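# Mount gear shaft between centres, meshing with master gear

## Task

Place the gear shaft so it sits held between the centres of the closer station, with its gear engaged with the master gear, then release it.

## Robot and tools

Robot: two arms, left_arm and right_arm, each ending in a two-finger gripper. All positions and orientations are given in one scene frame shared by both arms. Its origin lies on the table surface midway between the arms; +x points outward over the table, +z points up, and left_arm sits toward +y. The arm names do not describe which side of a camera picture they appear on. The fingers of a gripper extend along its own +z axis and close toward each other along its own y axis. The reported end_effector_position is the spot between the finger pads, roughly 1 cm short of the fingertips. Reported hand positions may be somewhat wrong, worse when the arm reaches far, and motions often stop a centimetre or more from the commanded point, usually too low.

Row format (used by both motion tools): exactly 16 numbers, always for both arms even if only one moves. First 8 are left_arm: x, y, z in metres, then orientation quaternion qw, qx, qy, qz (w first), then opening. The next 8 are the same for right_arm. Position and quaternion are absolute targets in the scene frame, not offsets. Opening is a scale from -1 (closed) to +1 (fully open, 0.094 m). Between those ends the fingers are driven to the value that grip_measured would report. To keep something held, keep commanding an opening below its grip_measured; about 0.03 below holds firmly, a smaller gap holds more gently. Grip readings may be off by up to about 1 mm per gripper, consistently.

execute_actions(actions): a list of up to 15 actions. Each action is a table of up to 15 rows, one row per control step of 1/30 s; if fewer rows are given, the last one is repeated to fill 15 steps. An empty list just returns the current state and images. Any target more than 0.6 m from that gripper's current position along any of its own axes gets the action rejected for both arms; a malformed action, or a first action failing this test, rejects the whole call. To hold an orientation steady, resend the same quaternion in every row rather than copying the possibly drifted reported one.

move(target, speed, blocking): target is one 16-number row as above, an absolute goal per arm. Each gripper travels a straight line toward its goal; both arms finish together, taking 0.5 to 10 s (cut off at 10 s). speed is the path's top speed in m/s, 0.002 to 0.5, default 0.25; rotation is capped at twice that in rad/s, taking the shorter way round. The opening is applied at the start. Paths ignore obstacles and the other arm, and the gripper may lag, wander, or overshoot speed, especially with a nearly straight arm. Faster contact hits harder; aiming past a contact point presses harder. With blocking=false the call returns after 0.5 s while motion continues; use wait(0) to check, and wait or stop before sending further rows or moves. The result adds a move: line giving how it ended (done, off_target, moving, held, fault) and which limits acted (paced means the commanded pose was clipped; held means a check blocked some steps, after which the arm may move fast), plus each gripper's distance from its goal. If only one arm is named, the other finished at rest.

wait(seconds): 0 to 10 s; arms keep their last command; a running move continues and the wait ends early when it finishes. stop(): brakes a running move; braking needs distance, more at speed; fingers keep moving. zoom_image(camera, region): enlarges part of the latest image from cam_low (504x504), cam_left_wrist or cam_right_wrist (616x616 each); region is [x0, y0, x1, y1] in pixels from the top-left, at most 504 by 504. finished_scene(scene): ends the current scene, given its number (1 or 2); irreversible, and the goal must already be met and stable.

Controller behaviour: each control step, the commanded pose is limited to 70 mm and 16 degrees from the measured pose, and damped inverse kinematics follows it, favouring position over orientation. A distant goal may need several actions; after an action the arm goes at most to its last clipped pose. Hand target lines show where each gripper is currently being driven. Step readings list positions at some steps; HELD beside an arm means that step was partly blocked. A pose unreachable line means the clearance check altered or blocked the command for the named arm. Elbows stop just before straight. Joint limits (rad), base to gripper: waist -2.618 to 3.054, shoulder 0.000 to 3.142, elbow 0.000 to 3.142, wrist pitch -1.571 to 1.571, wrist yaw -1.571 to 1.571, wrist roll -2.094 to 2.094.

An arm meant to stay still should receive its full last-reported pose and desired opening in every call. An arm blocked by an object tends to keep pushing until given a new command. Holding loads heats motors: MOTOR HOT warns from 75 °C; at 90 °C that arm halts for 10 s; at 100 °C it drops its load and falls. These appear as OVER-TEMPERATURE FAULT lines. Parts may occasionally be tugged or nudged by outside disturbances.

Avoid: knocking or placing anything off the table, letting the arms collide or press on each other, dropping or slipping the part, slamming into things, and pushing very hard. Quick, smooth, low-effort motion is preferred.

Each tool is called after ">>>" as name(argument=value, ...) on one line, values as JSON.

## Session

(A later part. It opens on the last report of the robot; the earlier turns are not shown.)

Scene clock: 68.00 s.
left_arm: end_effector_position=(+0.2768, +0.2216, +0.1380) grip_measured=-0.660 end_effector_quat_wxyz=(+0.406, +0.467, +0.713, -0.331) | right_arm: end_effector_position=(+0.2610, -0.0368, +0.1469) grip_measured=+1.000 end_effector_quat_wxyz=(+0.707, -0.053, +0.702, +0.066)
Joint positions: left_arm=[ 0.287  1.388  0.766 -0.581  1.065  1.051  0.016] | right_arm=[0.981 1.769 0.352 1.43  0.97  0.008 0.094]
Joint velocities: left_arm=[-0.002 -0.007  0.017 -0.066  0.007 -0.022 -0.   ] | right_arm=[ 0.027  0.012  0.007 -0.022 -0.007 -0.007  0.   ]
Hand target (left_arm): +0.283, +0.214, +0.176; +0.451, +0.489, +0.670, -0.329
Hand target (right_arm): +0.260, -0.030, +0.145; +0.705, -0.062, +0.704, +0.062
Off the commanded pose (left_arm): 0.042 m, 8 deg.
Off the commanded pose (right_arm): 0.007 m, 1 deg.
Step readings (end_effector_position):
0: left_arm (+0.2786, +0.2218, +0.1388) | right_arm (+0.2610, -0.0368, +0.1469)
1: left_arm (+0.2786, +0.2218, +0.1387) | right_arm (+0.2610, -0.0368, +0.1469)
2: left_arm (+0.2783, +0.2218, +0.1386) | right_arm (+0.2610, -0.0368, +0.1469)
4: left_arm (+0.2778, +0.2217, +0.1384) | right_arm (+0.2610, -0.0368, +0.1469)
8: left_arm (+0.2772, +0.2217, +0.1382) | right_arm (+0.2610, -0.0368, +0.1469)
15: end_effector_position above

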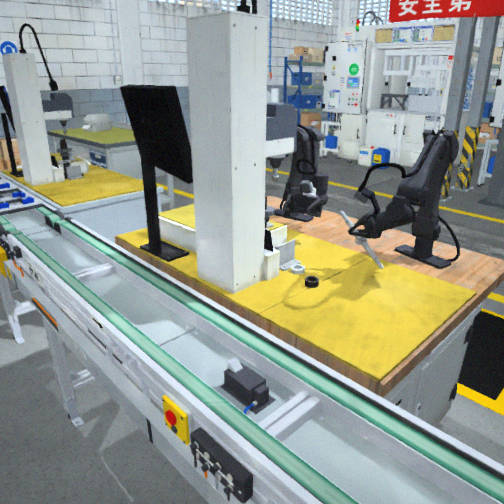

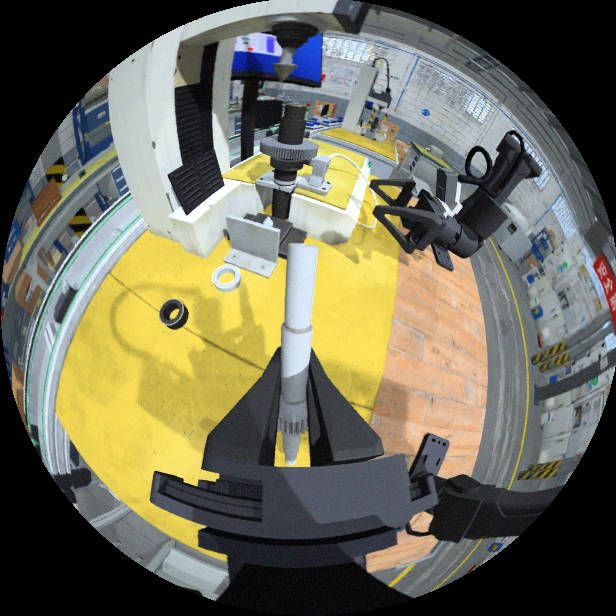

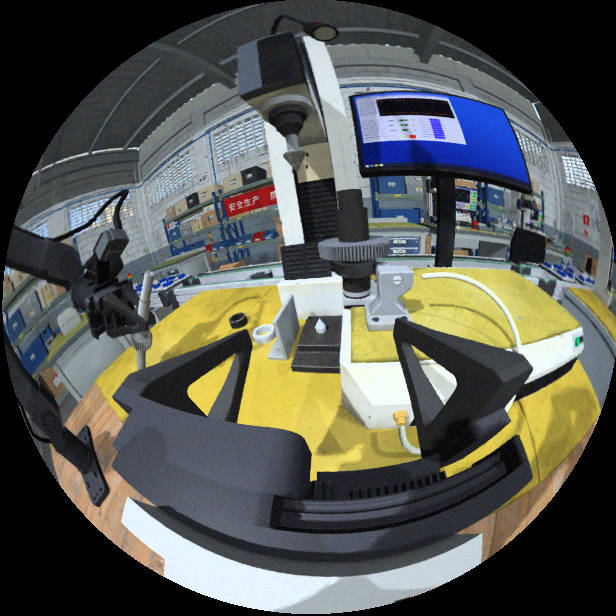

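>>> execute_actions(actions=[[[0.283,0.216,0.178,0.4524,0.4873,0.6707,-0.3287,-0.668,0.26,-0.03,0.145,0.7044,-0.0616,0.7044,0.0616,1],[0.283,0.216,0.178,0.4524,0.4873,0.6707,-0.3287,-0.667,0.26,-0.03,0.145,0.7044,-0.0616,0.7044,0.0616,1],[0.283,0.216,0.178,0.4524,0.4873,0.6707,-0.3287,-0.666,0.26,-0.03,0.145,0.7044,-0.0616,0.7044,0.0616,1],[0.283,0.216,0.178,0.4524,0.4873,0.6707,-0.3287,-0.665,0.26,-0.03,0.145,0.7044,-0.0616,0.7044,0.0616,1],[0.283,0.216,0.178,0.4524,0.4873,0.6707,-0.3287,-0.664,0.26,-0.03,0.145,0.7044,-0.0616,0.7044,0.0616,1],[0.283,0.216,0.178,0.4524,0.4873,0.6707,-0.3287,-0.663,0.26,-0.03,0.145,0.7044,-0.0616,0.7044,0.0616,1],[0.283,0.216,0.178,0.4524,0.4873,0.6707,-0.3287,-0.662,0.26,-0.03,0.145,0.7044,-0.0616,0.7044,0.0616,1],[0.283,0.216,0.178,0.4524,0.4873,0.6707,-0.3287,-0.661,0.26,-0.03,0.145,0.7044,-0.0616,0.7044,0.0616,1]]])

>>> zoom_image(camera="cam_left_wrist", region=[220, 220, 380, 480])

>>> zoom_image(camera="cam_low", region=[300, 180, 420, 290])

Scene clock: 70.30 s.
left_arm: end_effector_position=(+0.2744, +0.2214, +0.1371) grip_measured=-0.655 end_effector_quat_wxyz=(+0.403, +0.469, +0.712, -0.332) | right_arm: end_effector_position=(+0.2610, -0.0368, +0.1469) grip_measured=+1.000 end_effector_quat_wxyz=(+0.707, -0.053, +0.702, +0.066)
Joint positions: left_arm=[ 0.287  1.388  0.766 -0.598  1.065  1.068  0.016] | right_arm=[0.981 1.769 0.352 1.43  0.97  0.008 0.094]
Joint velocities: left_arm=[-0.007 -0.002  0.007  0.007  0.007 -0.007  0.   ] | right_arm=[-0.022  0.002  0.007  0.037 -0.037 -0.11   0.   ]
Hand target (left_arm): +0.281, +0.216, +0.176; +0.451, +0.489, +0.670, -0.329
Hand target (right_arm): +0.260, -0.030, +0.145; +0.705, -0.062, +0.704, +0.062
Off the commanded pose (left_arm): 0.042 m, 8 deg.
Off the commanded pose (right_arm): 0.007 m, 1 deg.
Step readings (end_effector_position):
0: left_arm (+0.2767, +0.2216, +0.1380) | right_arm (+0.2610, -0.0368, +0.1469)
1: left_arm (+0.2765, +0.2216, +0.1379) | right_arm (+0.2610, -0.0368, +0.1469)
2: left_arm (+0.2762, +0.2216, +0.1378) | right_arm (+0.2610, -0.0368, +0.1469)
4: left_arm (+0.2757, +0.2215, +0.1376) | right_arm (+0.2610, -0.0368, +0.1469)
8: left_arm (+0.2750, +0.2214, +0.1373) | right_arm (+0.2610, -0.0368, +0.1469)
15: end_effector_position above

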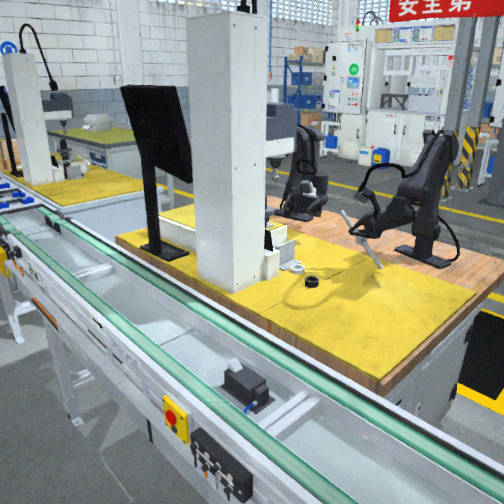

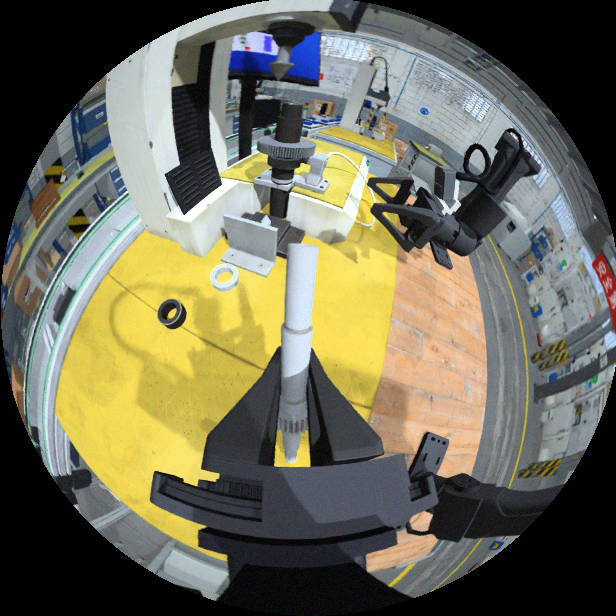

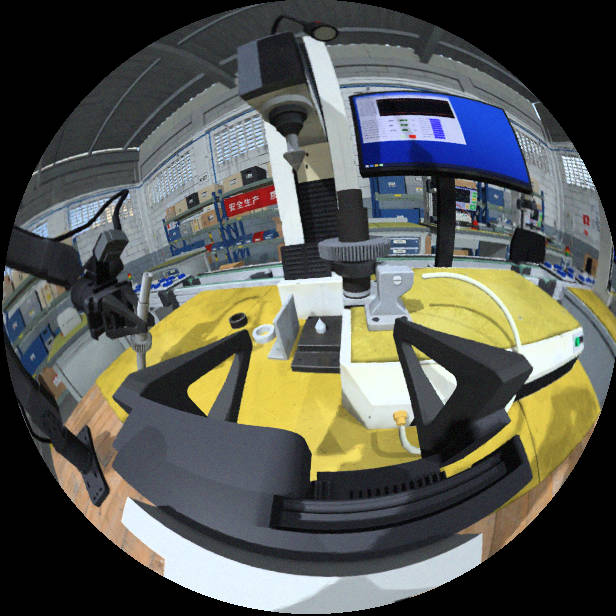

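Region (220, 220, 380, 480) of cam_left_wrist's 616x616 image, scaled by 1.938, with more detail than that image has; it fills the left 310 columns of this view, and the rest is white.

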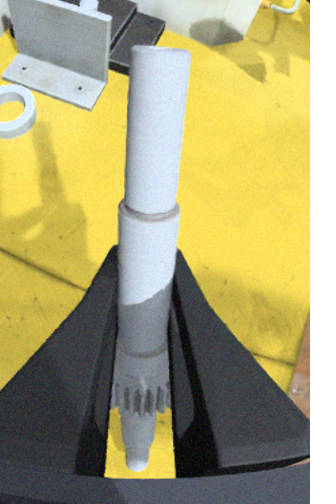

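Region (300, 180, 420, 290) of cam_low's 504x504 image, scaled by 4.200, with more detail than that image has; it fills the top 462 rows of this view, and the rest is white.

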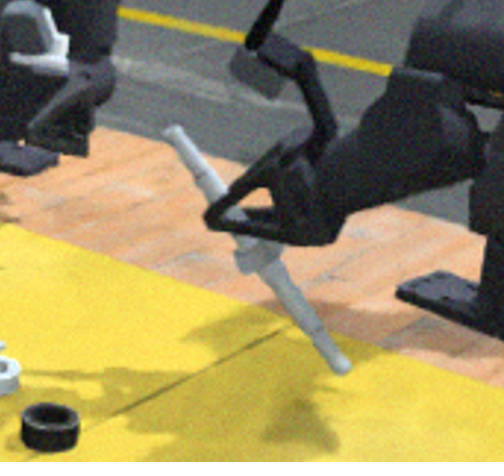

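>>> wait(seconds=2)

>>> zoom_image(camera="cam_left_wrist", region=[220, 220, 380, 480])

>>> zoom_image(camera="cam_low", region=[300, 180, 420, 290])

Scene clock: 72.97 s.
left_arm: end_effector_position=(+0.2742, +0.2213, +0.1371) grip_measured=-0.655 end_effector_quat_wxyz=(+0.403, +0.470, +0.712, -0.332) | right_arm: end_effector_position=(+0.2610, -0.0368, +0.1469) grip_measured=+1.000 end_effector_quat_wxyz=(+0.707, -0.053, +0.702, +0.066)
Joint positions: left_arm=[ 0.287  1.388  0.766 -0.599  1.065  1.069  0.016] | right_arm=[0.981 1.769 0.352 1.43  0.97  0.008 0.094]
Joint velocities: left_arm=[ 0.002 -0.012 -0.017 -0.066  0.037  0.022 -0.001] | right_arm=[-0.017 -0.012  0.017 -0.007  0.051  0.022  0.   ]
Hand target (left_arm): +0.281, +0.216, +0.176; +0.451, +0.489, +0.670, -0.329
Hand target (right_arm): +0.260, -0.030, +0.145; +0.705, -0.062, +0.704, +0.062
Off the commanded pose (left_arm): 0.042 m, 8 deg.
Off the commanded pose (right_arm): 0.007 m, 1 deg.
wait: 2.00 s; at rest from the start

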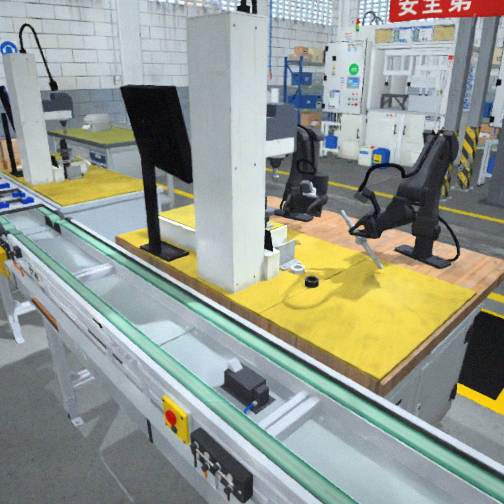

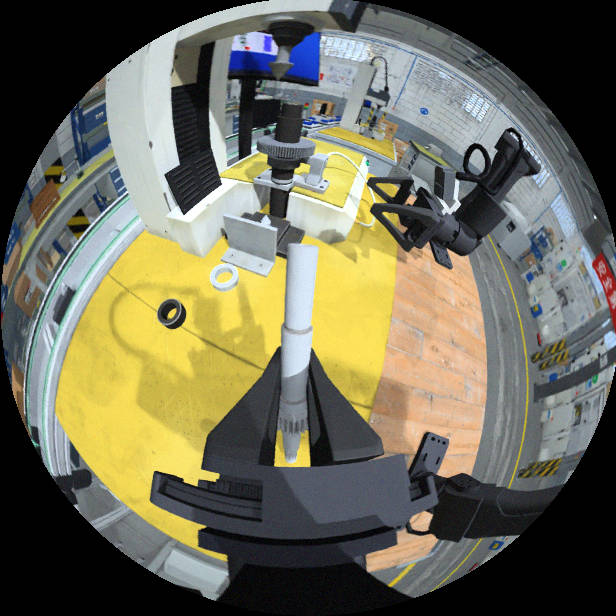

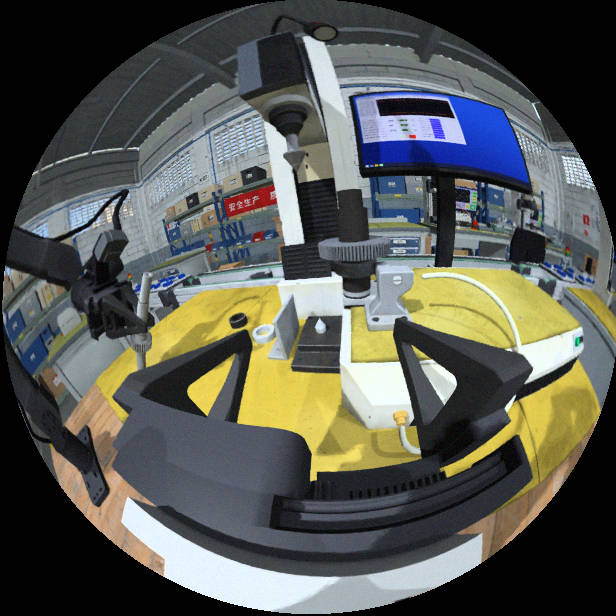

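Region (220, 220, 380, 480) of cam_left_wrist's 616x616 image, scaled by 1.938, with more detail than that image has; it fills the left 310 columns of this view, and the rest is white.

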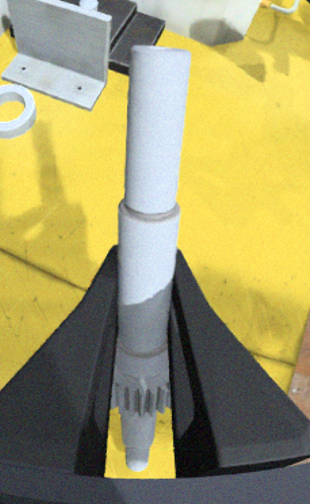

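Region (300, 180, 420, 290) of cam_low's 504x504 image, scaled by 4.200, with more detail than that image has; it fills the top 462 rows of this view, and the rest is white.

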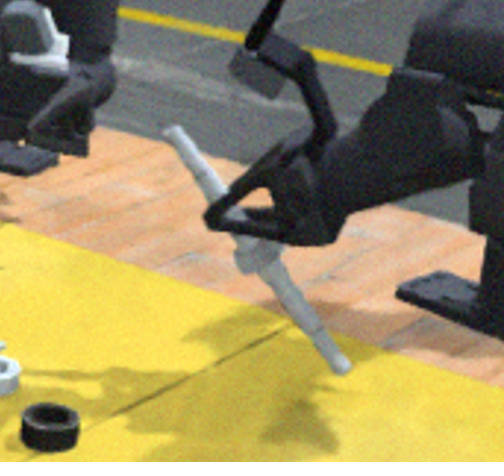

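>>> execute_actions(actions=[[[0.281,0.216,0.178,0.4524,0.4873,0.6707,-0.3287,-0.660,0.26,-0.03,0.145,0.7044,-0.0616,0.7044,0.0616,1],[0.281,0.216,0.178,0.4524,0.4873,0.6707,-0.3287,-0.659,0.26,-0.03,0.145,0.7044,-0.0616,0.7044,0.0616,1],[0.281,0.216,0.178,0.4524,0.4873,0.6707,-0.3287,-0.658,0.26,-0.03,0.145,0.7044,-0.0616,0.7044,0.0616,1],[0.281,0.216,0.178,0.4524,0.4873,0.6707,-0.3287,-0.657,0.26,-0.03,0.145,0.7044,-0.0616,0.7044,0.0616,1],[0.281,0.216,0.178,0.4524,0.4873,0.6707,-0.3287,-0.656,0.26,-0.03,0.145,0.7044,-0.0616,0.7044,0.0616,1],[0.281,0.216,0.178,0.4524,0.4873,0.6707,-0.3287,-0.656,0.26,-0.03,0.145,0.7044,-0.0616,0.7044,0.0616,1],[0.281,0.216,0.178,0.4524,0.4873,0.6707,-0.3287,-0.656,0.26,-0.03,0.145,0.7044,-0.0616,0.7044,0.0616,1],[0.281,0.216,0.178,0.4524,0.4873,0.6707,-0.3287,-0.656,0.26,-0.03,0.145,0.7044,-0.0616,0.7044,0.0616,1],[0.281,0.216,0.178,0.4524,0.4873,0.6707,-0.3287,-0.656,0.26,-0.03,0.145,0.7044,-0.0616,0.7044,0.0616,1],[0.281,0.216,0.178,0.4524,0.4873,0.6707,-0.3287,-0.656,0.26,-0.03,0.145,0.7044,-0.0616,0.7044,0.0616,1],[0.281,0.216,0.178,0.4524,0.4873,0.6707,-0.3287,-0.656,0.26,-0.03,0.145,0.7044,-0.0616,0.7044,0.0616,1],[0.281,0.216,0.178,0.4524,0.4873,0.6707,-0.3287,-0.656,0.26,-0.03,0.145,0.7044,-0.0616,0.7044,0.0616,1],[0.281,0.216,0.178,0.4524,0.4873,0.6707,-0.3287,-0.656,0.26,-0.03,0.145,0.7044,-0.0616,0.7044,0.0616,1],[0.281,0.216,0.178,0.4524,0.4873,0.6707,-0.3287,-0.66,0.26,-0.03,0.145,0.7044,-0.0616,0.7044,0.0616,1],[0.281,0.216,0.178,0.4524,0.4873,0.6707,-0.3287,-0.665,0.26,-0.03,0.145,0.7044,-0.0616,0.7044,0.0616,1]]])

>>> zoom_image(camera="cam_left_wrist", region=[220, 220, 380, 480])

>>> zoom_image(camera="cam_low", region=[300, 180, 420, 290])

Scene clock: 74.83 s.
left_arm: end_effector_position=(+0.2732, +0.2213, +0.1404) grip_measured=-0.654 end_effector_quat_wxyz=(+0.406, +0.472, +0.710, -0.328) | right_arm: end_effector_position=(+0.2610, -0.0368, +0.1469) grip_measured=+1.000 end_effector_quat_wxyz=(+0.707, -0.053, +0.702, +0.066)
Joint positions: left_arm=[ 0.287  1.373  0.766 -0.604  1.063  1.071  0.016] | right_arm=[0.981 1.769 0.352 1.43  0.97  0.008 0.094]
Joint velocities: left_arm=[-0.002 -0.012  0.002  0.066  0.007 -0.051 -0.002] | right_arm=[ 0.032 -0.002  0.002  0.022 -0.022 -0.051  0.   ]
Hand target (left_arm): +0.280, +0.216, +0.176; +0.451, +0.488, +0.671, -0.329
Hand target (right_arm): +0.260, -0.030, +0.145; +0.705, -0.062, +0.704, +0.062
Off the commanded pose (left_arm): 0.039 m, 7 deg.
Off the commanded pose (right_arm): 0.007 m, 1 deg.
Step readings (end_effector_position):
0: left_arm (+0.2742, +0.2213, +0.1371) | right_arm (+0.2610, -0.0368, +0.1469)
1: left_arm (+0.2742, +0.2214, +0.1374) | right_arm (+0.2610, -0.0368, +0.1469)
2: left_arm (+0.2740, +0.2214, +0.1378) | right_arm (+0.2610, -0.0368, +0.1469)
4: left_arm (+0.2737, +0.2214, +0.1394) | right_arm (+0.2610, -0.0368, +0.1469)
8: left_arm (+0.2735, +0.2214, +0.1405) | right_arm (+0.2610, -0.0368, +0.1469)
15: end_effector_position above

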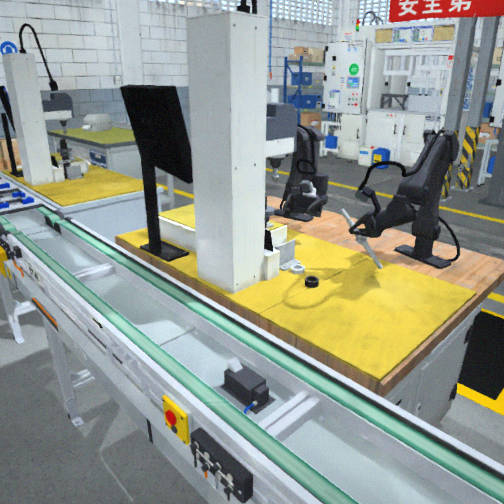

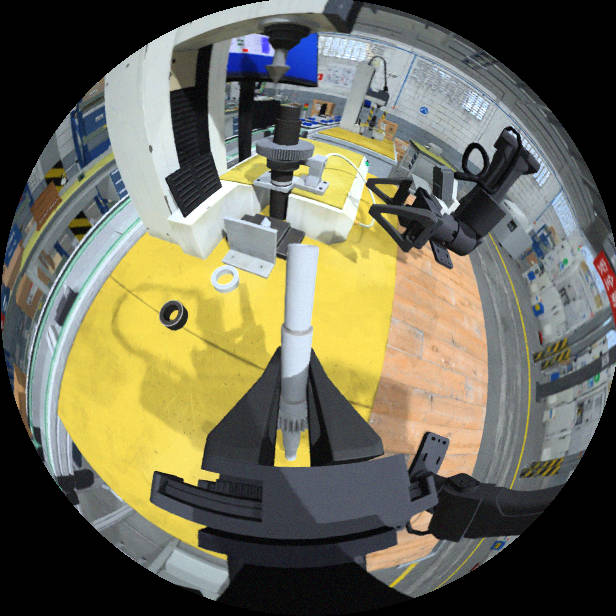

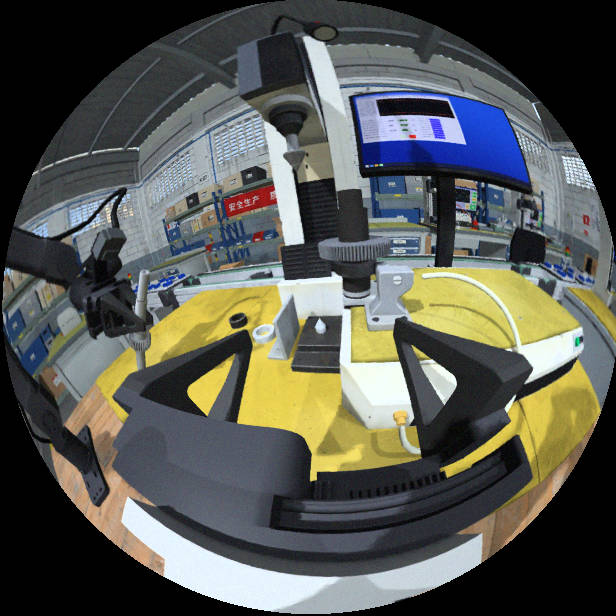

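Region (220, 220, 380, 480) of cam_left_wrist's 616x616 image, scaled by 1.938, with more detail than that image has; it fills the left 310 columns of this view, and the rest is white.

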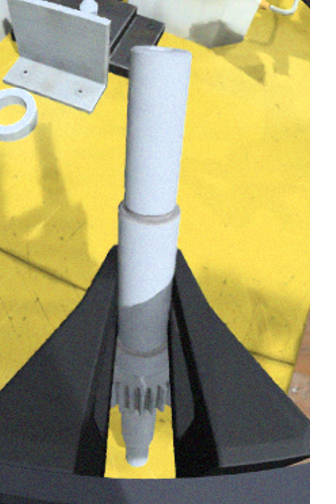

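Region (300, 180, 420, 290) of cam_low's 504x504 image, scaled by 4.200, with more detail than that image has; it fills the top 462 rows of this view, and the rest is white.

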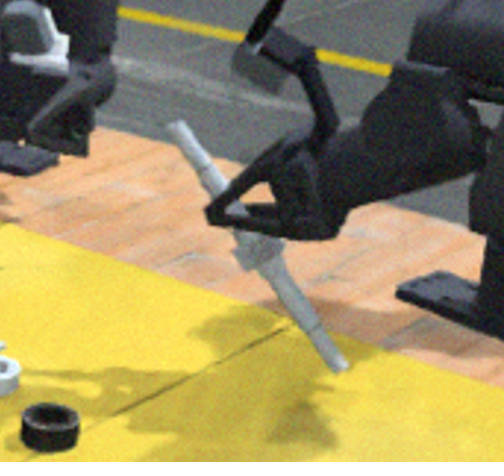

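>>> execute_actions(actions=[[[0.281,0.216,0.179,0.4524,0.4873,0.6707,-0.3287,-0.658,0.26,-0.03,0.145,0.7044,-0.0616,0.7044,0.0616,1],[0.281,0.216,0.180,0.4524,0.4873,0.6707,-0.3287,-0.657,0.26,-0.03,0.145,0.7044,-0.0616,0.7044,0.0616,1],[0.281,0.216,0.182,0.4524,0.4873,0.6707,-0.3287,-0.657,0.26,-0.03,0.145,0.7044,-0.0616,0.7044,0.0616,1],[0.281,0.216,0.184,0.4524,0.4873,0.6707,-0.3287,-0.657,0.26,-0.03,0.145,0.7044,-0.0616,0.7044,0.0616,1],[0.281,0.216,0.186,0.4524,0.4873,0.6707,-0.3287,-0.657,0.26,-0.03,0.145,0.7044,-0.0616,0.7044,0.0616,1],[0.281,0.216,0.188,0.4524,0.4873,0.6707,-0.3287,-0.657,0.26,-0.03,0.145,0.7044,-0.0616,0.7044,0.0616,1],[0.281,0.216,0.190,0.4524,0.4873,0.6707,-0.3287,-0.657,0.26,-0.03,0.145,0.7044,-0.0616,0.7044,0.0616,1],[0.281,0.216,0.191,0.4524,0.4873,0.6707,-0.3287,-0.657,0.26,-0.03,0.145,0.7044,-0.0616,0.7044,0.0616,1],[0.281,0.216,0.192,0.4524,0.4873,0.6707,-0.3287,-0.657,0.26,-0.03,0.145,0.7044,-0.0616,0.7044,0.0616,1],[0.281,0.216,0.192,0.4524,0.4873,0.6707,-0.3287,-0.657,0.26,-0.03,0.145,0.7044,-0.0616,0.7044,0.0616,1],[0.281,0.216,0.192,0.4524,0.4873,0.6707,-0.3287,-0.657,0.26,-0.03,0.145,0.7044,-0.0616,0.7044,0.0616,1],[0.281,0.216,0.192,0.4524,0.4873,0.6707,-0.3287,-0.657,0.26,-0.03,0.145,0.7044,-0.0616,0.7044,0.0616,1],[0.281,0.216,0.192,0.4524,0.4873,0.6707,-0.3287,-0.657,0.26,-0.03,0.145,0.7044,-0.0616,0.7044,0.0616,1],[0.281,0.216,0.192,0.4524,0.4873,0.6707,-0.3287,-0.66,0.26,-0.03,0.145,0.7044,-0.0616,0.7044,0.0616,1],[0.281,0.216,0.192,0.4524,0.4873,0.6707,-0.3287,-0.665,0.26,-0.03,0.145,0.7044,-0.0616,0.7044,0.0616,1]]])

>>> zoom_image(camera="cam_left_wrist", region=[220, 220, 380, 480])

>>> zoom_image(camera="cam_low", region=[300, 180, 420, 290])

Scene clock: 77.10 s.
left_arm: end_effector_position=(+0.2777, +0.2220, +0.1566) grip_measured=-0.655 end_effector_quat_wxyz=(+0.413, +0.476, +0.707, -0.322) | right_arm: end_effector_position=(+0.2610, -0.0368, +0.1469) grip_measured=+1.000 end_effector_quat_wxyz=(+0.707, -0.053, +0.702, +0.066)
Joint positions: left_arm=[ 0.287  1.357  0.818 -0.651  1.062  1.071  0.016] | right_arm=[0.981 1.769 0.352 1.43  0.97  0.008 0.094]
Joint velocities: left_arm=[-0.012 -0.002 -0.012 -0.081 -0.007 -0.007 -0.001] | right_arm=[-0.002  0.002  0.012 -0.022 -0.037 -0.095  0.   ]
Hand target (left_arm): +0.280, +0.216, +0.190; +0.452, +0.488, +0.671, -0.328
Hand target (right_arm): +0.260, -0.030, +0.145; +0.705, -0.062, +0.704, +0.062
Off the commanded pose (left_arm): 0.036 m, 6 deg.
Off the commanded pose (right_arm): 0.007 m, 1 deg.
Step readings (end_effector_position):
0: left_arm (+0.2731, +0.2213, +0.1403) | right_arm (+0.2610, -0.0368, +0.1469)
1: left_arm (+0.2731, +0.2213, +0.1403) | right_arm (+0.2610, -0.0368, +0.1469)
2: left_arm (+0.2730, +0.2213, +0.1403) | right_arm (+0.2610, -0.0368, +0.1469)
4: left_arm (+0.2730, +0.2214, +0.1411) | right_arm (+0.2610, -0.0368, +0.1469)
8: left_arm (+0.2750, +0.2217, +0.1479) | right_arm (+0.2610, -0.0368, +0.1469)
15: end_effector_position above

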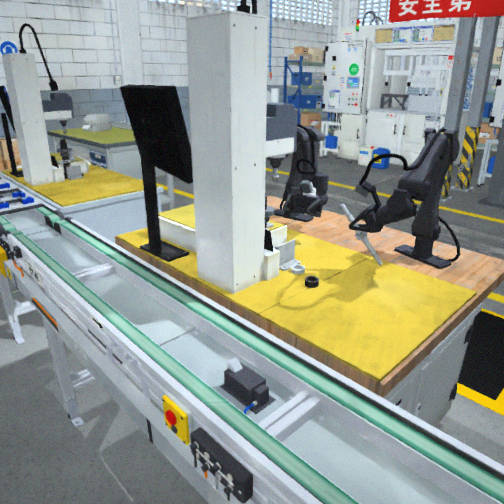

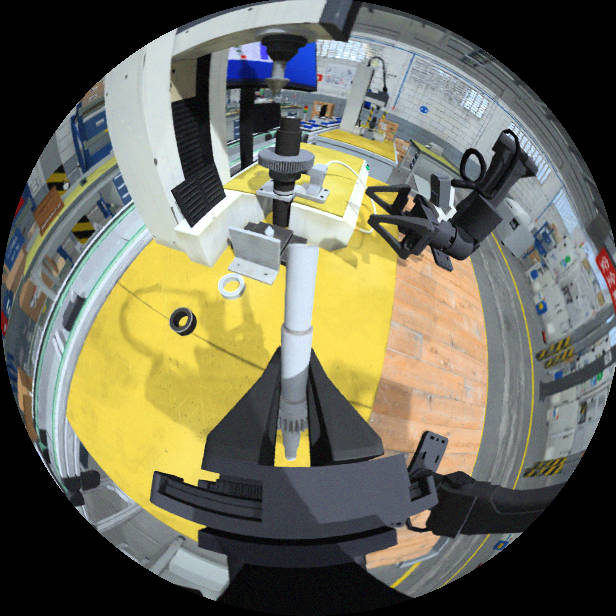

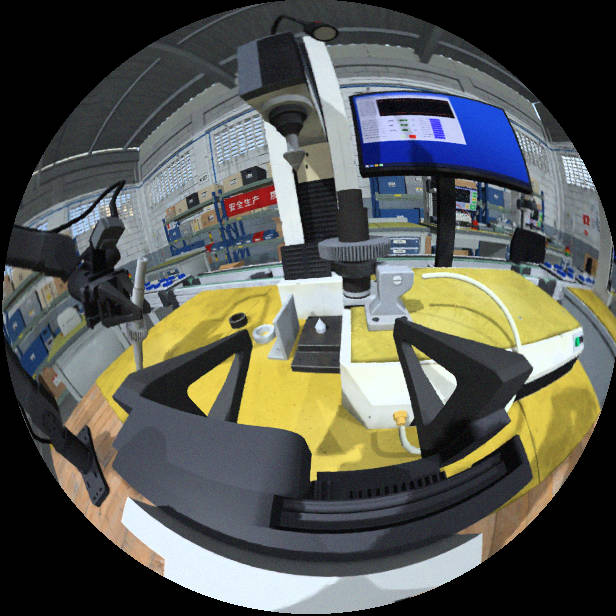

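Region (220, 220, 380, 480) of cam_left_wrist's 616x616 image, scaled by 1.938, with more detail than that image has; it fills the left 310 columns of this view, and the rest is white.

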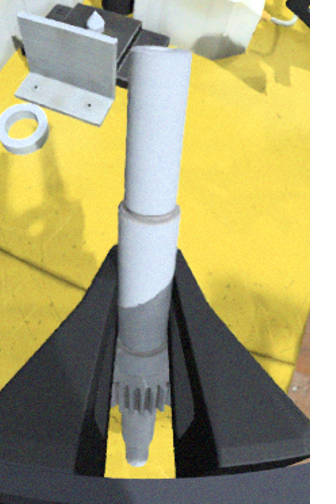

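Region (300, 180, 420, 290) of cam_low's 504x504 image, scaled by 4.200, with more detail than that image has; it fills the top 462 rows of this view, and the rest is white.

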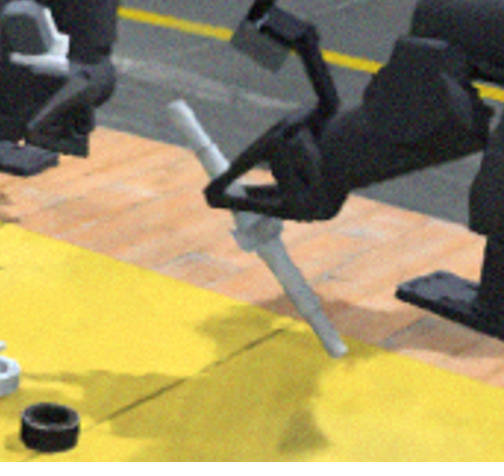

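>>> execute_actions(actions=[[[0.281,0.216,0.192,0.4524,0.4873,0.6707,-0.3287,-0.68,0.26,-0.03,0.145,0.7044,-0.0616,0.7044,0.0616,1],[0.281,0.216,0.196,0.4524,0.4873,0.6707,-0.3287,-0.69,0.26,-0.03,0.145,0.7044,-0.0616,0.7044,0.0616,1],[0.281,0.216,0.200,0.4524,0.4873,0.6707,-0.3287,-0.70,0.26,-0.03,0.145,0.7044,-0.0616,0.7044,0.0616,1],[0.283,0.213,0.205,0.4524,0.4873,0.6707,-0.3287,-0.71,0.26,-0.03,0.145,0.7044,-0.0616,0.7044,0.0616,1],[0.285,0.209,0.210,0.47,0.48,0.665,-0.335,-0.71,0.26,-0.03,0.145,0.7044,-0.0616,0.7044,0.0616,1],[0.288,0.204,0.216,0.485,0.473,0.652,-0.343,-0.71,0.26,-0.03,0.145,0.7044,-0.0616,0.7044,0.0616,1],[0.291,0.198,0.222,0.50,0.467,0.64,-0.352,-0.71,0.26,-0.03,0.145,0.7044,-0.0616,0.7044,0.0616,1],[0.294,0.192,0.228,0.515,0.46,0.627,-0.36,-0.71,0.26,-0.03,0.145,0.7044,-0.0616,0.7044,0.0616,1],[0.297,0.186,0.234,0.53,0.453,0.614,-0.368,-0.71,0.26,-0.03,0.145,0.7044,-0.0616,0.7044,0.0616,1],[0.300,0.180,0.240,0.545,0.446,0.601,-0.376,-0.71,0.26,-0.03,0.145,0.7044,-0.0616,0.7044,0.0616,1],[0.303,0.174,0.246,0.559,0.439,0.588,-0.384,-0.71,0.26,-0.03,0.145,0.7044,-0.0616,0.7044,0.0616,1],[0.306,0.168,0.252,0.573,0.432,0.575,-0.391,-0.71,0.26,-0.03,0.145,0.7044,-0.0616,0.7044,0.0616,1],[0.309,0.162,0.258,0.587,0.425,0.561,-0.398,-0.71,0.26,-0.03,0.145,0.7044,-0.0616,0.7044,0.0616,1],[0.312,0.156,0.264,0.600,0.417,0.548,-0.405,-0.71,0.26,-0.03,0.145,0.7044,-0.0616,0.7044,0.0616,1],[0.315,0.150,0.270,0.613,0.410,0.534,-0.412,-0.71,0.26,-0.03,0.145,0.7044,-0.0616,0.7044,0.0616,1]],[[0.318,0.144,0.274,0.625,0.402,0.520,-0.418,-0.71,0.26,-0.03,0.145,0.7044,-0.0616,0.7044,0.0616,1],[0.321,0.138,0.278,0.637,0.394,0.506,-0.424,-0.71,0.26,-0.03,0.145,0.7044,-0.0616,0.7044,0.0616,1],[0.324,0.132,0.282,0.649,0.386,0.492,-0.430,-0.71,0.26,-0.03,0.145,0.7044,-0.0616,0.7044,0.0616,1],[0.327,0.126,0.286,0.661,0.378,0.478,-0.436,-0.71,0.26,-0.03,0.145,0.7044,-0.0616,0.7044,0.0616,1],[0.330,0.120,0.289,0.672,0.370,0.464,-0.441,-0.71,0.26,-0.03,0.145,0.7044,-0.0616,0.7044,0.0616,1],[0.333,0.114,0.292,0.683,0.361,0.449,-0.446,-0.71,0.26,-0.03,0.145,0.7044,-0.0616,0.7044,0.0616,1],[0.336,0.108,0.295,0.694,0.352,0.435,-0.451,-0.71,0.26,-0.03,0.145,0.7044,-0.0616,0.7044,0.0616,1],[0.339,0.102,0.297,0.7058,0.3432,0.4197,-0.4564,-0.71,0.26,-0.03,0.145,0.7044,-0.0616,0.7044,0.0616,1],[0.341,0.096,0.298,0.7058,0.3432,0.4197,-0.4564,-0.71,0.26,-0.03,0.145,0.7044,-0.0616,0.7044,0.0616,1],[0.343,0.090,0.298,0.7058,0.3432,0.4197,-0.4564,-0.71,0.26,-0.03,0.145,0.7044,-0.0616,0.7044,0.0616,1]],[[0.343,0.090,0.298,0.7058,0.3432,0.4197,-0.4564,-0.71,0.26,-0.03,0.145,0.7044,-0.0616,0.7044,0.0616,1]]])

Scene clock: 82.53 s.
left_arm: end_effector_position=(+0.3378, +0.0936, +0.2529) grip_measured=-0.670 end_effector_quat_wxyz=(+0.540, +0.387, +0.587, -0.463) | right_arm: end_effector_position=(+0.2610, -0.0368, +0.1469) grip_measured=+1.000 end_effector_quat_wxyz=(+0.707, -0.053, +0.702, +0.066)
Joint positions: left_arm=[-0.101  1.558  0.76   0.82   1.013 -0.144  0.016] | right_arm=[0.981 1.769 0.352 1.43  0.97  0.008 0.094]
Joint velocities: left_arm=[-0.066  0.242 -0.286  1.238 -0.3   -0.447 -0.001] | right_arm=[ 0.002 -0.002  0.007  0.095  0.007 -0.007  0.   ]
Hand target (left_arm): +0.336, +0.093, +0.298; +0.615, +0.388, +0.518, -0.451
Hand target (right_arm): +0.260, -0.030, +0.145; +0.705, -0.062, +0.704, +0.062
Off the commanded pose (left_arm): 0.046 m, 27 deg; orientation clipped at the last step of the last action.
Off the commanded pose (right_arm): 0.007 m, 1 deg.
Step readings (end_effector_position; steps 1 to 15: 1st action; 16 to 30: 2nd action; 31 to 45: 3rd action):
0: left_arm (+0.2761, +0.2218, +0.1559) | right_arm (+0.2610, -0.0368, +0.1469)
1: left_arm (+0.2761, +0.2218, +0.1559) | right_arm (+0.2610, -0.0368, +0.1469)
2: left_arm (+0.2759, +0.2218, +0.1560) | right_arm (+0.2610, -0.0368, +0.1469)
4: left_arm (+0.2758, +0.2218, +0.1576) | right_arm (+0.2610, -0.0368, +0.1469)
8: left_arm (+0.2785, +0.2172, +0.1697) | right_arm (+0.2610, -0.0368, +0.1469)
15: left_arm (+0.2859, +0.1813, +0.2062) | right_arm (+0.2610, -0.0368, +0.1469)
16: left_arm (+0.2883, +0.1751, +0.2138) | right_arm (+0.2610, -0.0368, +0.1469)
17: left_arm (+0.2913, +0.1687, +0.2213) | right_arm (+0.2610, -0.0368, +0.1469)
19: left_arm (+0.2987, +0.1558, +0.2351) | right_arm (+0.2610, -0.0368, +0.1469)
23: left_arm (+0.3143, +0.1296, +0.2516) | right_arm (+0.2610, -0.0368, +0.1469)
30: left_arm (+0.3333, +0.0981, +0.2549) | right_arm (+0.2610, -0.0368, +0.1469)
31: left_arm (+0.3349, +0.0978, +0.2552) | right_arm (+0.2610, -0.0368, +0.1469)
32: left_arm (+0.3362, +0.0977, +0.2555) | right_arm (+0.2610, -0.0368, +0.1469)
34: left_arm (+0.3380, +0.0975, +0.2552) | right_arm (+0.2610, -0.0368, +0.1469)
38: left_arm (+0.3378, +0.0964, +0.2518) | right_arm (+0.2610, -0.0368, +0.1469)
45: end_effector_position above

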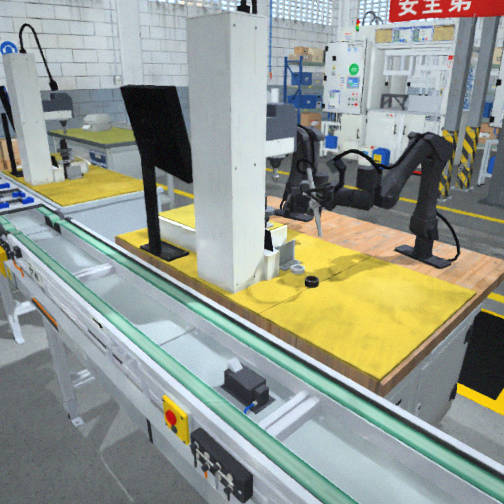

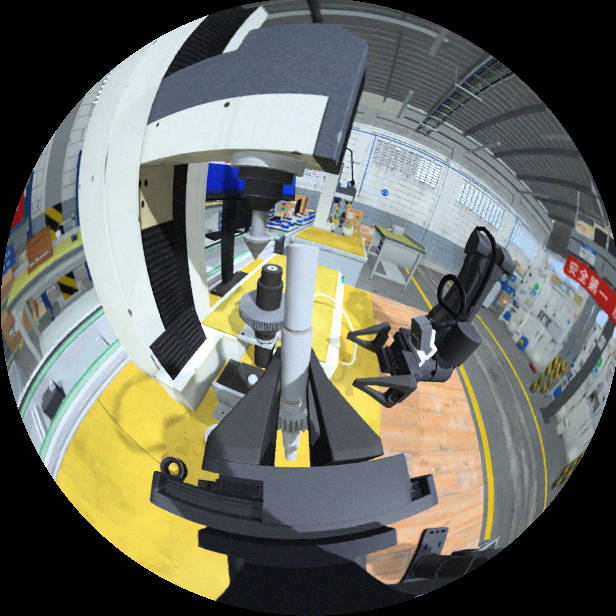

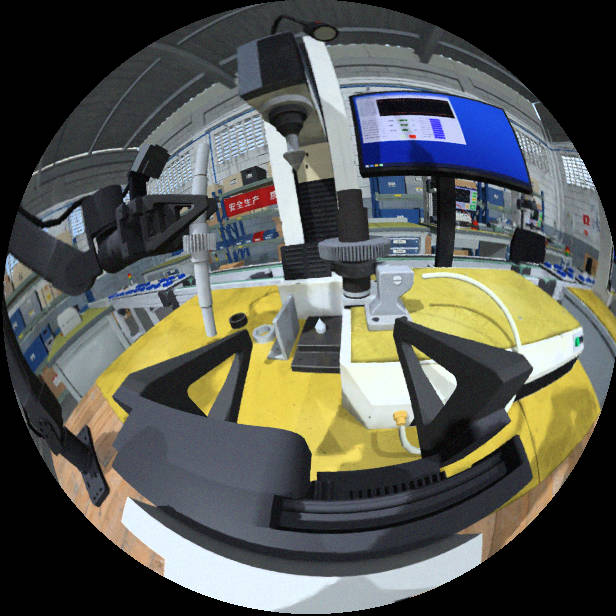

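>>> execute_actions(actions=[[[0.343,0.090,0.298,0.7058,0.3432,0.4197,-0.4564,-0.71,0.26,-0.03,0.145,0.7044,-0.0616,0.7044,0.0616,1]],[[0.344,0.085,0.298,0.7058,0.3432,0.4197,-0.4564,-0.71,0.26,-0.03,0.145,0.7044,-0.0616,0.7044,0.0616,1],[0.344,0.080,0.298,0.7058,0.3432,0.4197,-0.4564,-0.71,0.26,-0.03,0.145,0.7044,-0.0616,0.7044,0.0616,1],[0.345,0.075,0.298,0.7058,0.3432,0.4197,-0.4564,-0.71,0.26,-0.03,0.145,0.7044,-0.0616,0.7044,0.0616,1],[0.345,0.070,0.298,0.7058,0.3432,0.4197,-0.4564,-0.71,0.26,-0.03,0.145,0.7044,-0.0616,0.7044,0.0616,1],[0.346,0.065,0.298,0.7058,0.3432,0.4197,-0.4564,-0.71,0.26,-0.03,0.145,0.7044,-0.0616,0.7044,0.0616,1],[0.346,0.060,0.298,0.7058,0.3432,0.4197,-0.4564,-0.71,0.26,-0.03,0.145,0.7044,-0.0616,0.7044,0.0616,1],[0.347,0.055,0.298,0.7058,0.3432,0.4197,-0.4564,-0.71,0.26,-0.03,0.145,0.7044,-0.0616,0.7044,0.0616,1],[0.347,0.050,0.298,0.7058,0.3432,0.4197,-0.4564,-0.71,0.26,-0.03,0.145,0.7044,-0.0616,0.7044,0.0616,1],[0.348,0.045,0.298,0.7058,0.3432,0.4197,-0.4564,-0.71,0.26,-0.03,0.145,0.7044,-0.0616,0.7044,0.0616,1],[0.348,0.040,0.298,0.7058,0.3432,0.4197,-0.4564,-0.71,0.26,-0.03,0.145,0.7044,-0.0616,0.7044,0.0616,1],[0.349,0.035,0.298,0.7058,0.3432,0.4197,-0.4564,-0.71,0.26,-0.03,0.145,0.7044,-0.0616,0.7044,0.0616,1],[0.349,0.030,0.298,0.7058,0.3432,0.4197,-0.4564,-0.71,0.26,-0.03,0.145,0.7044,-0.0616,0.7044,0.0616,1],[0.350,0.025,0.298,0.7058,0.3432,0.4197,-0.4564,-0.71,0.26,-0.03,0.145,0.7044,-0.0616,0.7044,0.0616,1],[0.350,0.020,0.298,0.7058,0.3432,0.4197,-0.4564,-0.71,0.26,-0.03,0.145,0.7044,-0.0616,0.7044,0.0616,1],[0.350,0.015,0.298,0.7058,0.3432,0.4197,-0.4564,-0.71,0.26,-0.03,0.145,0.7044,-0.0616,0.7044,0.0616,1]],[[0.350,0.015,0.298,0.7058,0.3432,0.4197,-0.4564,-0.71,0.26,-0.03,0.145,0.7044,-0.0616,0.7044,0.0616,1]]])

Scene clock: 85.43 s.
left_arm: end_effector_position=(+0.3495, +0.0127, +0.2472) grip_measured=-0.670 end_effector_quat_wxyz=(+0.644, +0.350, +0.493, -0.468) | right_arm: end_effector_position=(+0.2610, -0.0368, +0.1469) grip_measured=+1.000 end_effector_quat_wxyz=(+0.707, -0.053, +0.702, +0.066)
Joint positions: left_arm=[-0.351  1.924  0.822  1.456  0.685 -0.242  0.016] | right_arm=[0.981 1.769 0.352 1.43  0.97  0.008 0.094]
Joint velocities: left_arm=[-0.002  0.012  0.012 -0.022  0.007  0.022  0.   ] | right_arm=[-0.017 -0.027  0.017  0.037  0.007 -0.081  0.   ]
Hand target (left_arm): +0.347, +0.017, +0.296; +0.702, +0.345, +0.425, -0.455
Hand target (right_arm): +0.260, -0.030, +0.145; +0.705, -0.062, +0.704, +0.062
Off the commanded pose (left_arm): 0.051 m, 11 deg.
Off the commanded pose (right_arm): 0.007 m, 1 deg.
joint sent to its limit (left arm) — the command would take joint 4 (wrist pitch) past its upper limit, so that joint was sent only as far as its limit.
Step readings (end_effector_position; steps 1 to 15: 1st action; 16 to 30: 2nd action; 31 to 45: 3rd action):
0: left_arm (+0.3404, +0.0942, +0.2645) | right_arm (+0.2610, -0.0368, +0.1469)
1: left_arm (+0.3408, +0.0940, +0.2644) | right_arm (+0.2610, -0.0368, +0.1469)
2: left_arm (+0.3414, +0.0934, +0.2653) | right_arm (+0.2610, -0.0368, +0.1469)
4: left_arm (+0.3431, +0.0911, +0.2618) | right_arm (+0.2610, -0.0368, +0.1469)
8: left_arm (+0.3467, +0.0876, +0.2478) | right_arm (+0.2610, -0.0368, +0.1469)
15: left_arm (+0.3486, +0.0880, +0.2511) | right_arm (+0.2610, -0.0368, +0.1469)
16: left_arm (+0.3483, +0.0879, +0.2531) | right_arm (+0.2610, -0.0368, +0.1469)
17: left_arm (+0.3480, +0.0871, +0.2546) | right_arm (+0.2610, -0.0368, +0.1469)
19: left_arm (+0.3461, +0.0819, +0.2563) | right_arm (+0.2610, -0.0368, +0.1469)
23: left_arm (+0.3419, +0.0606, +0.2532) | right_arm (+0.2610, -0.0368, +0.1469)
30: left_arm (+0.3437, +0.0245, +0.2470) | right_arm (+0.2610, -0.0368, +0.1469)
31: left_arm (+0.3443, +0.0203, +0.2467) | right_arm (+0.2610, -0.0368, +0.1469)
32: left_arm (+0.3444, +0.0167, +0.2464) | right_arm (+0.2610, -0.0368, +0.1469)
34: left_arm (+0.3445, +0.0126, +0.2458) | right_arm (+0.2610, -0.0368, +0.1469)
38: left_arm (+0.3473, +0.0124, +0.2458) | right_arm (+0.2610, -0.0368, +0.1469)
45: end_effector_position above

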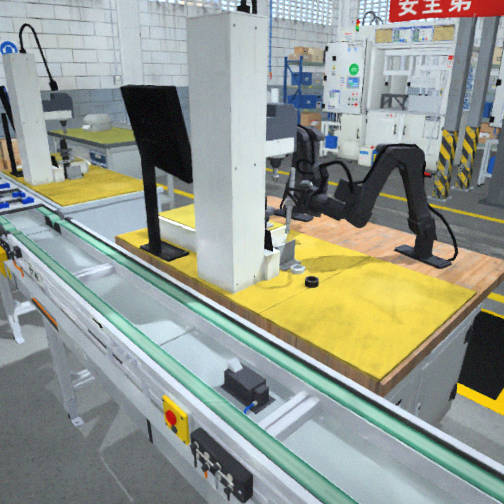

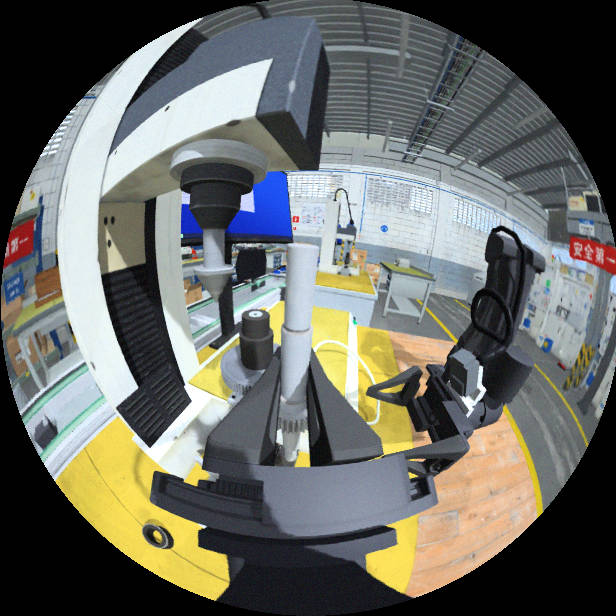

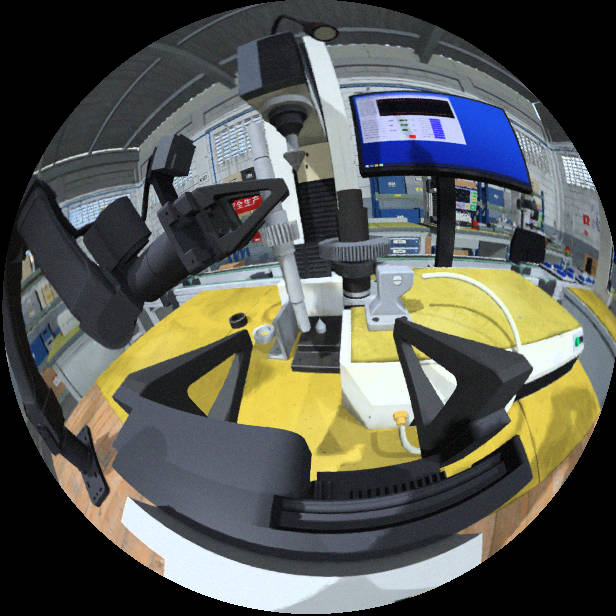

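>>> zoom_image(camera="cam_right_wrist", region=[220, 100, 400, 380])

Region (220, 100, 400, 380) of cam_right_wrist's 616x616 image, scaled by 1.800, with more detail than that image has; it fills the left 324 columns of this view, and the rest is white.

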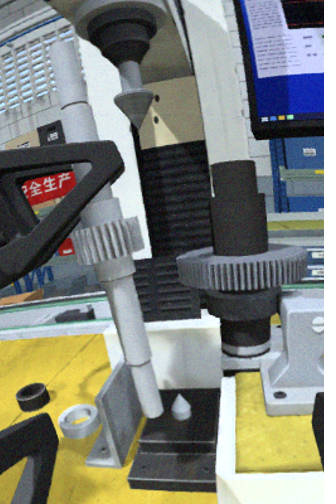

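>>> zoom_image(camera="cam_low", region=[255, 150, 345, 280])

>>> zoom_image(camera="cam_left_wrist", region=[220, 220, 380, 480])

Region (255, 150, 345, 280) of cam_low's 504x504 image, scaled by 3.877, with more detail than that image has; it fills the left 349 columns of this view, and the rest is white.

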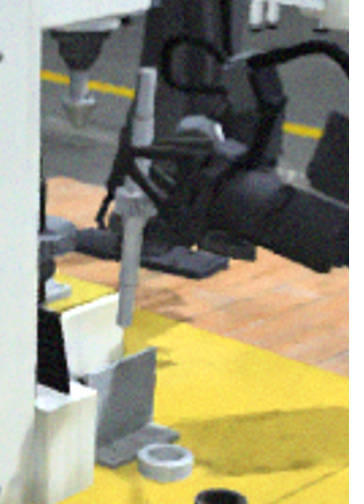

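Region (220, 220, 380, 480) of cam_left_wrist's 616x616 image, scaled by 1.938, with more detail than that image has; it fills the left 310 columns of this view, and the rest is white.

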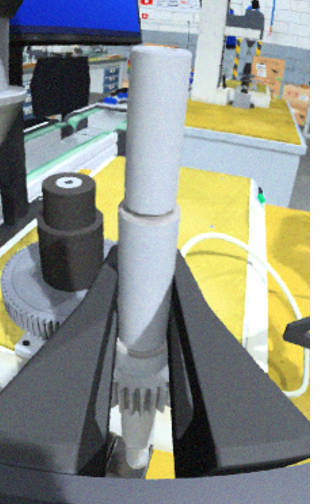

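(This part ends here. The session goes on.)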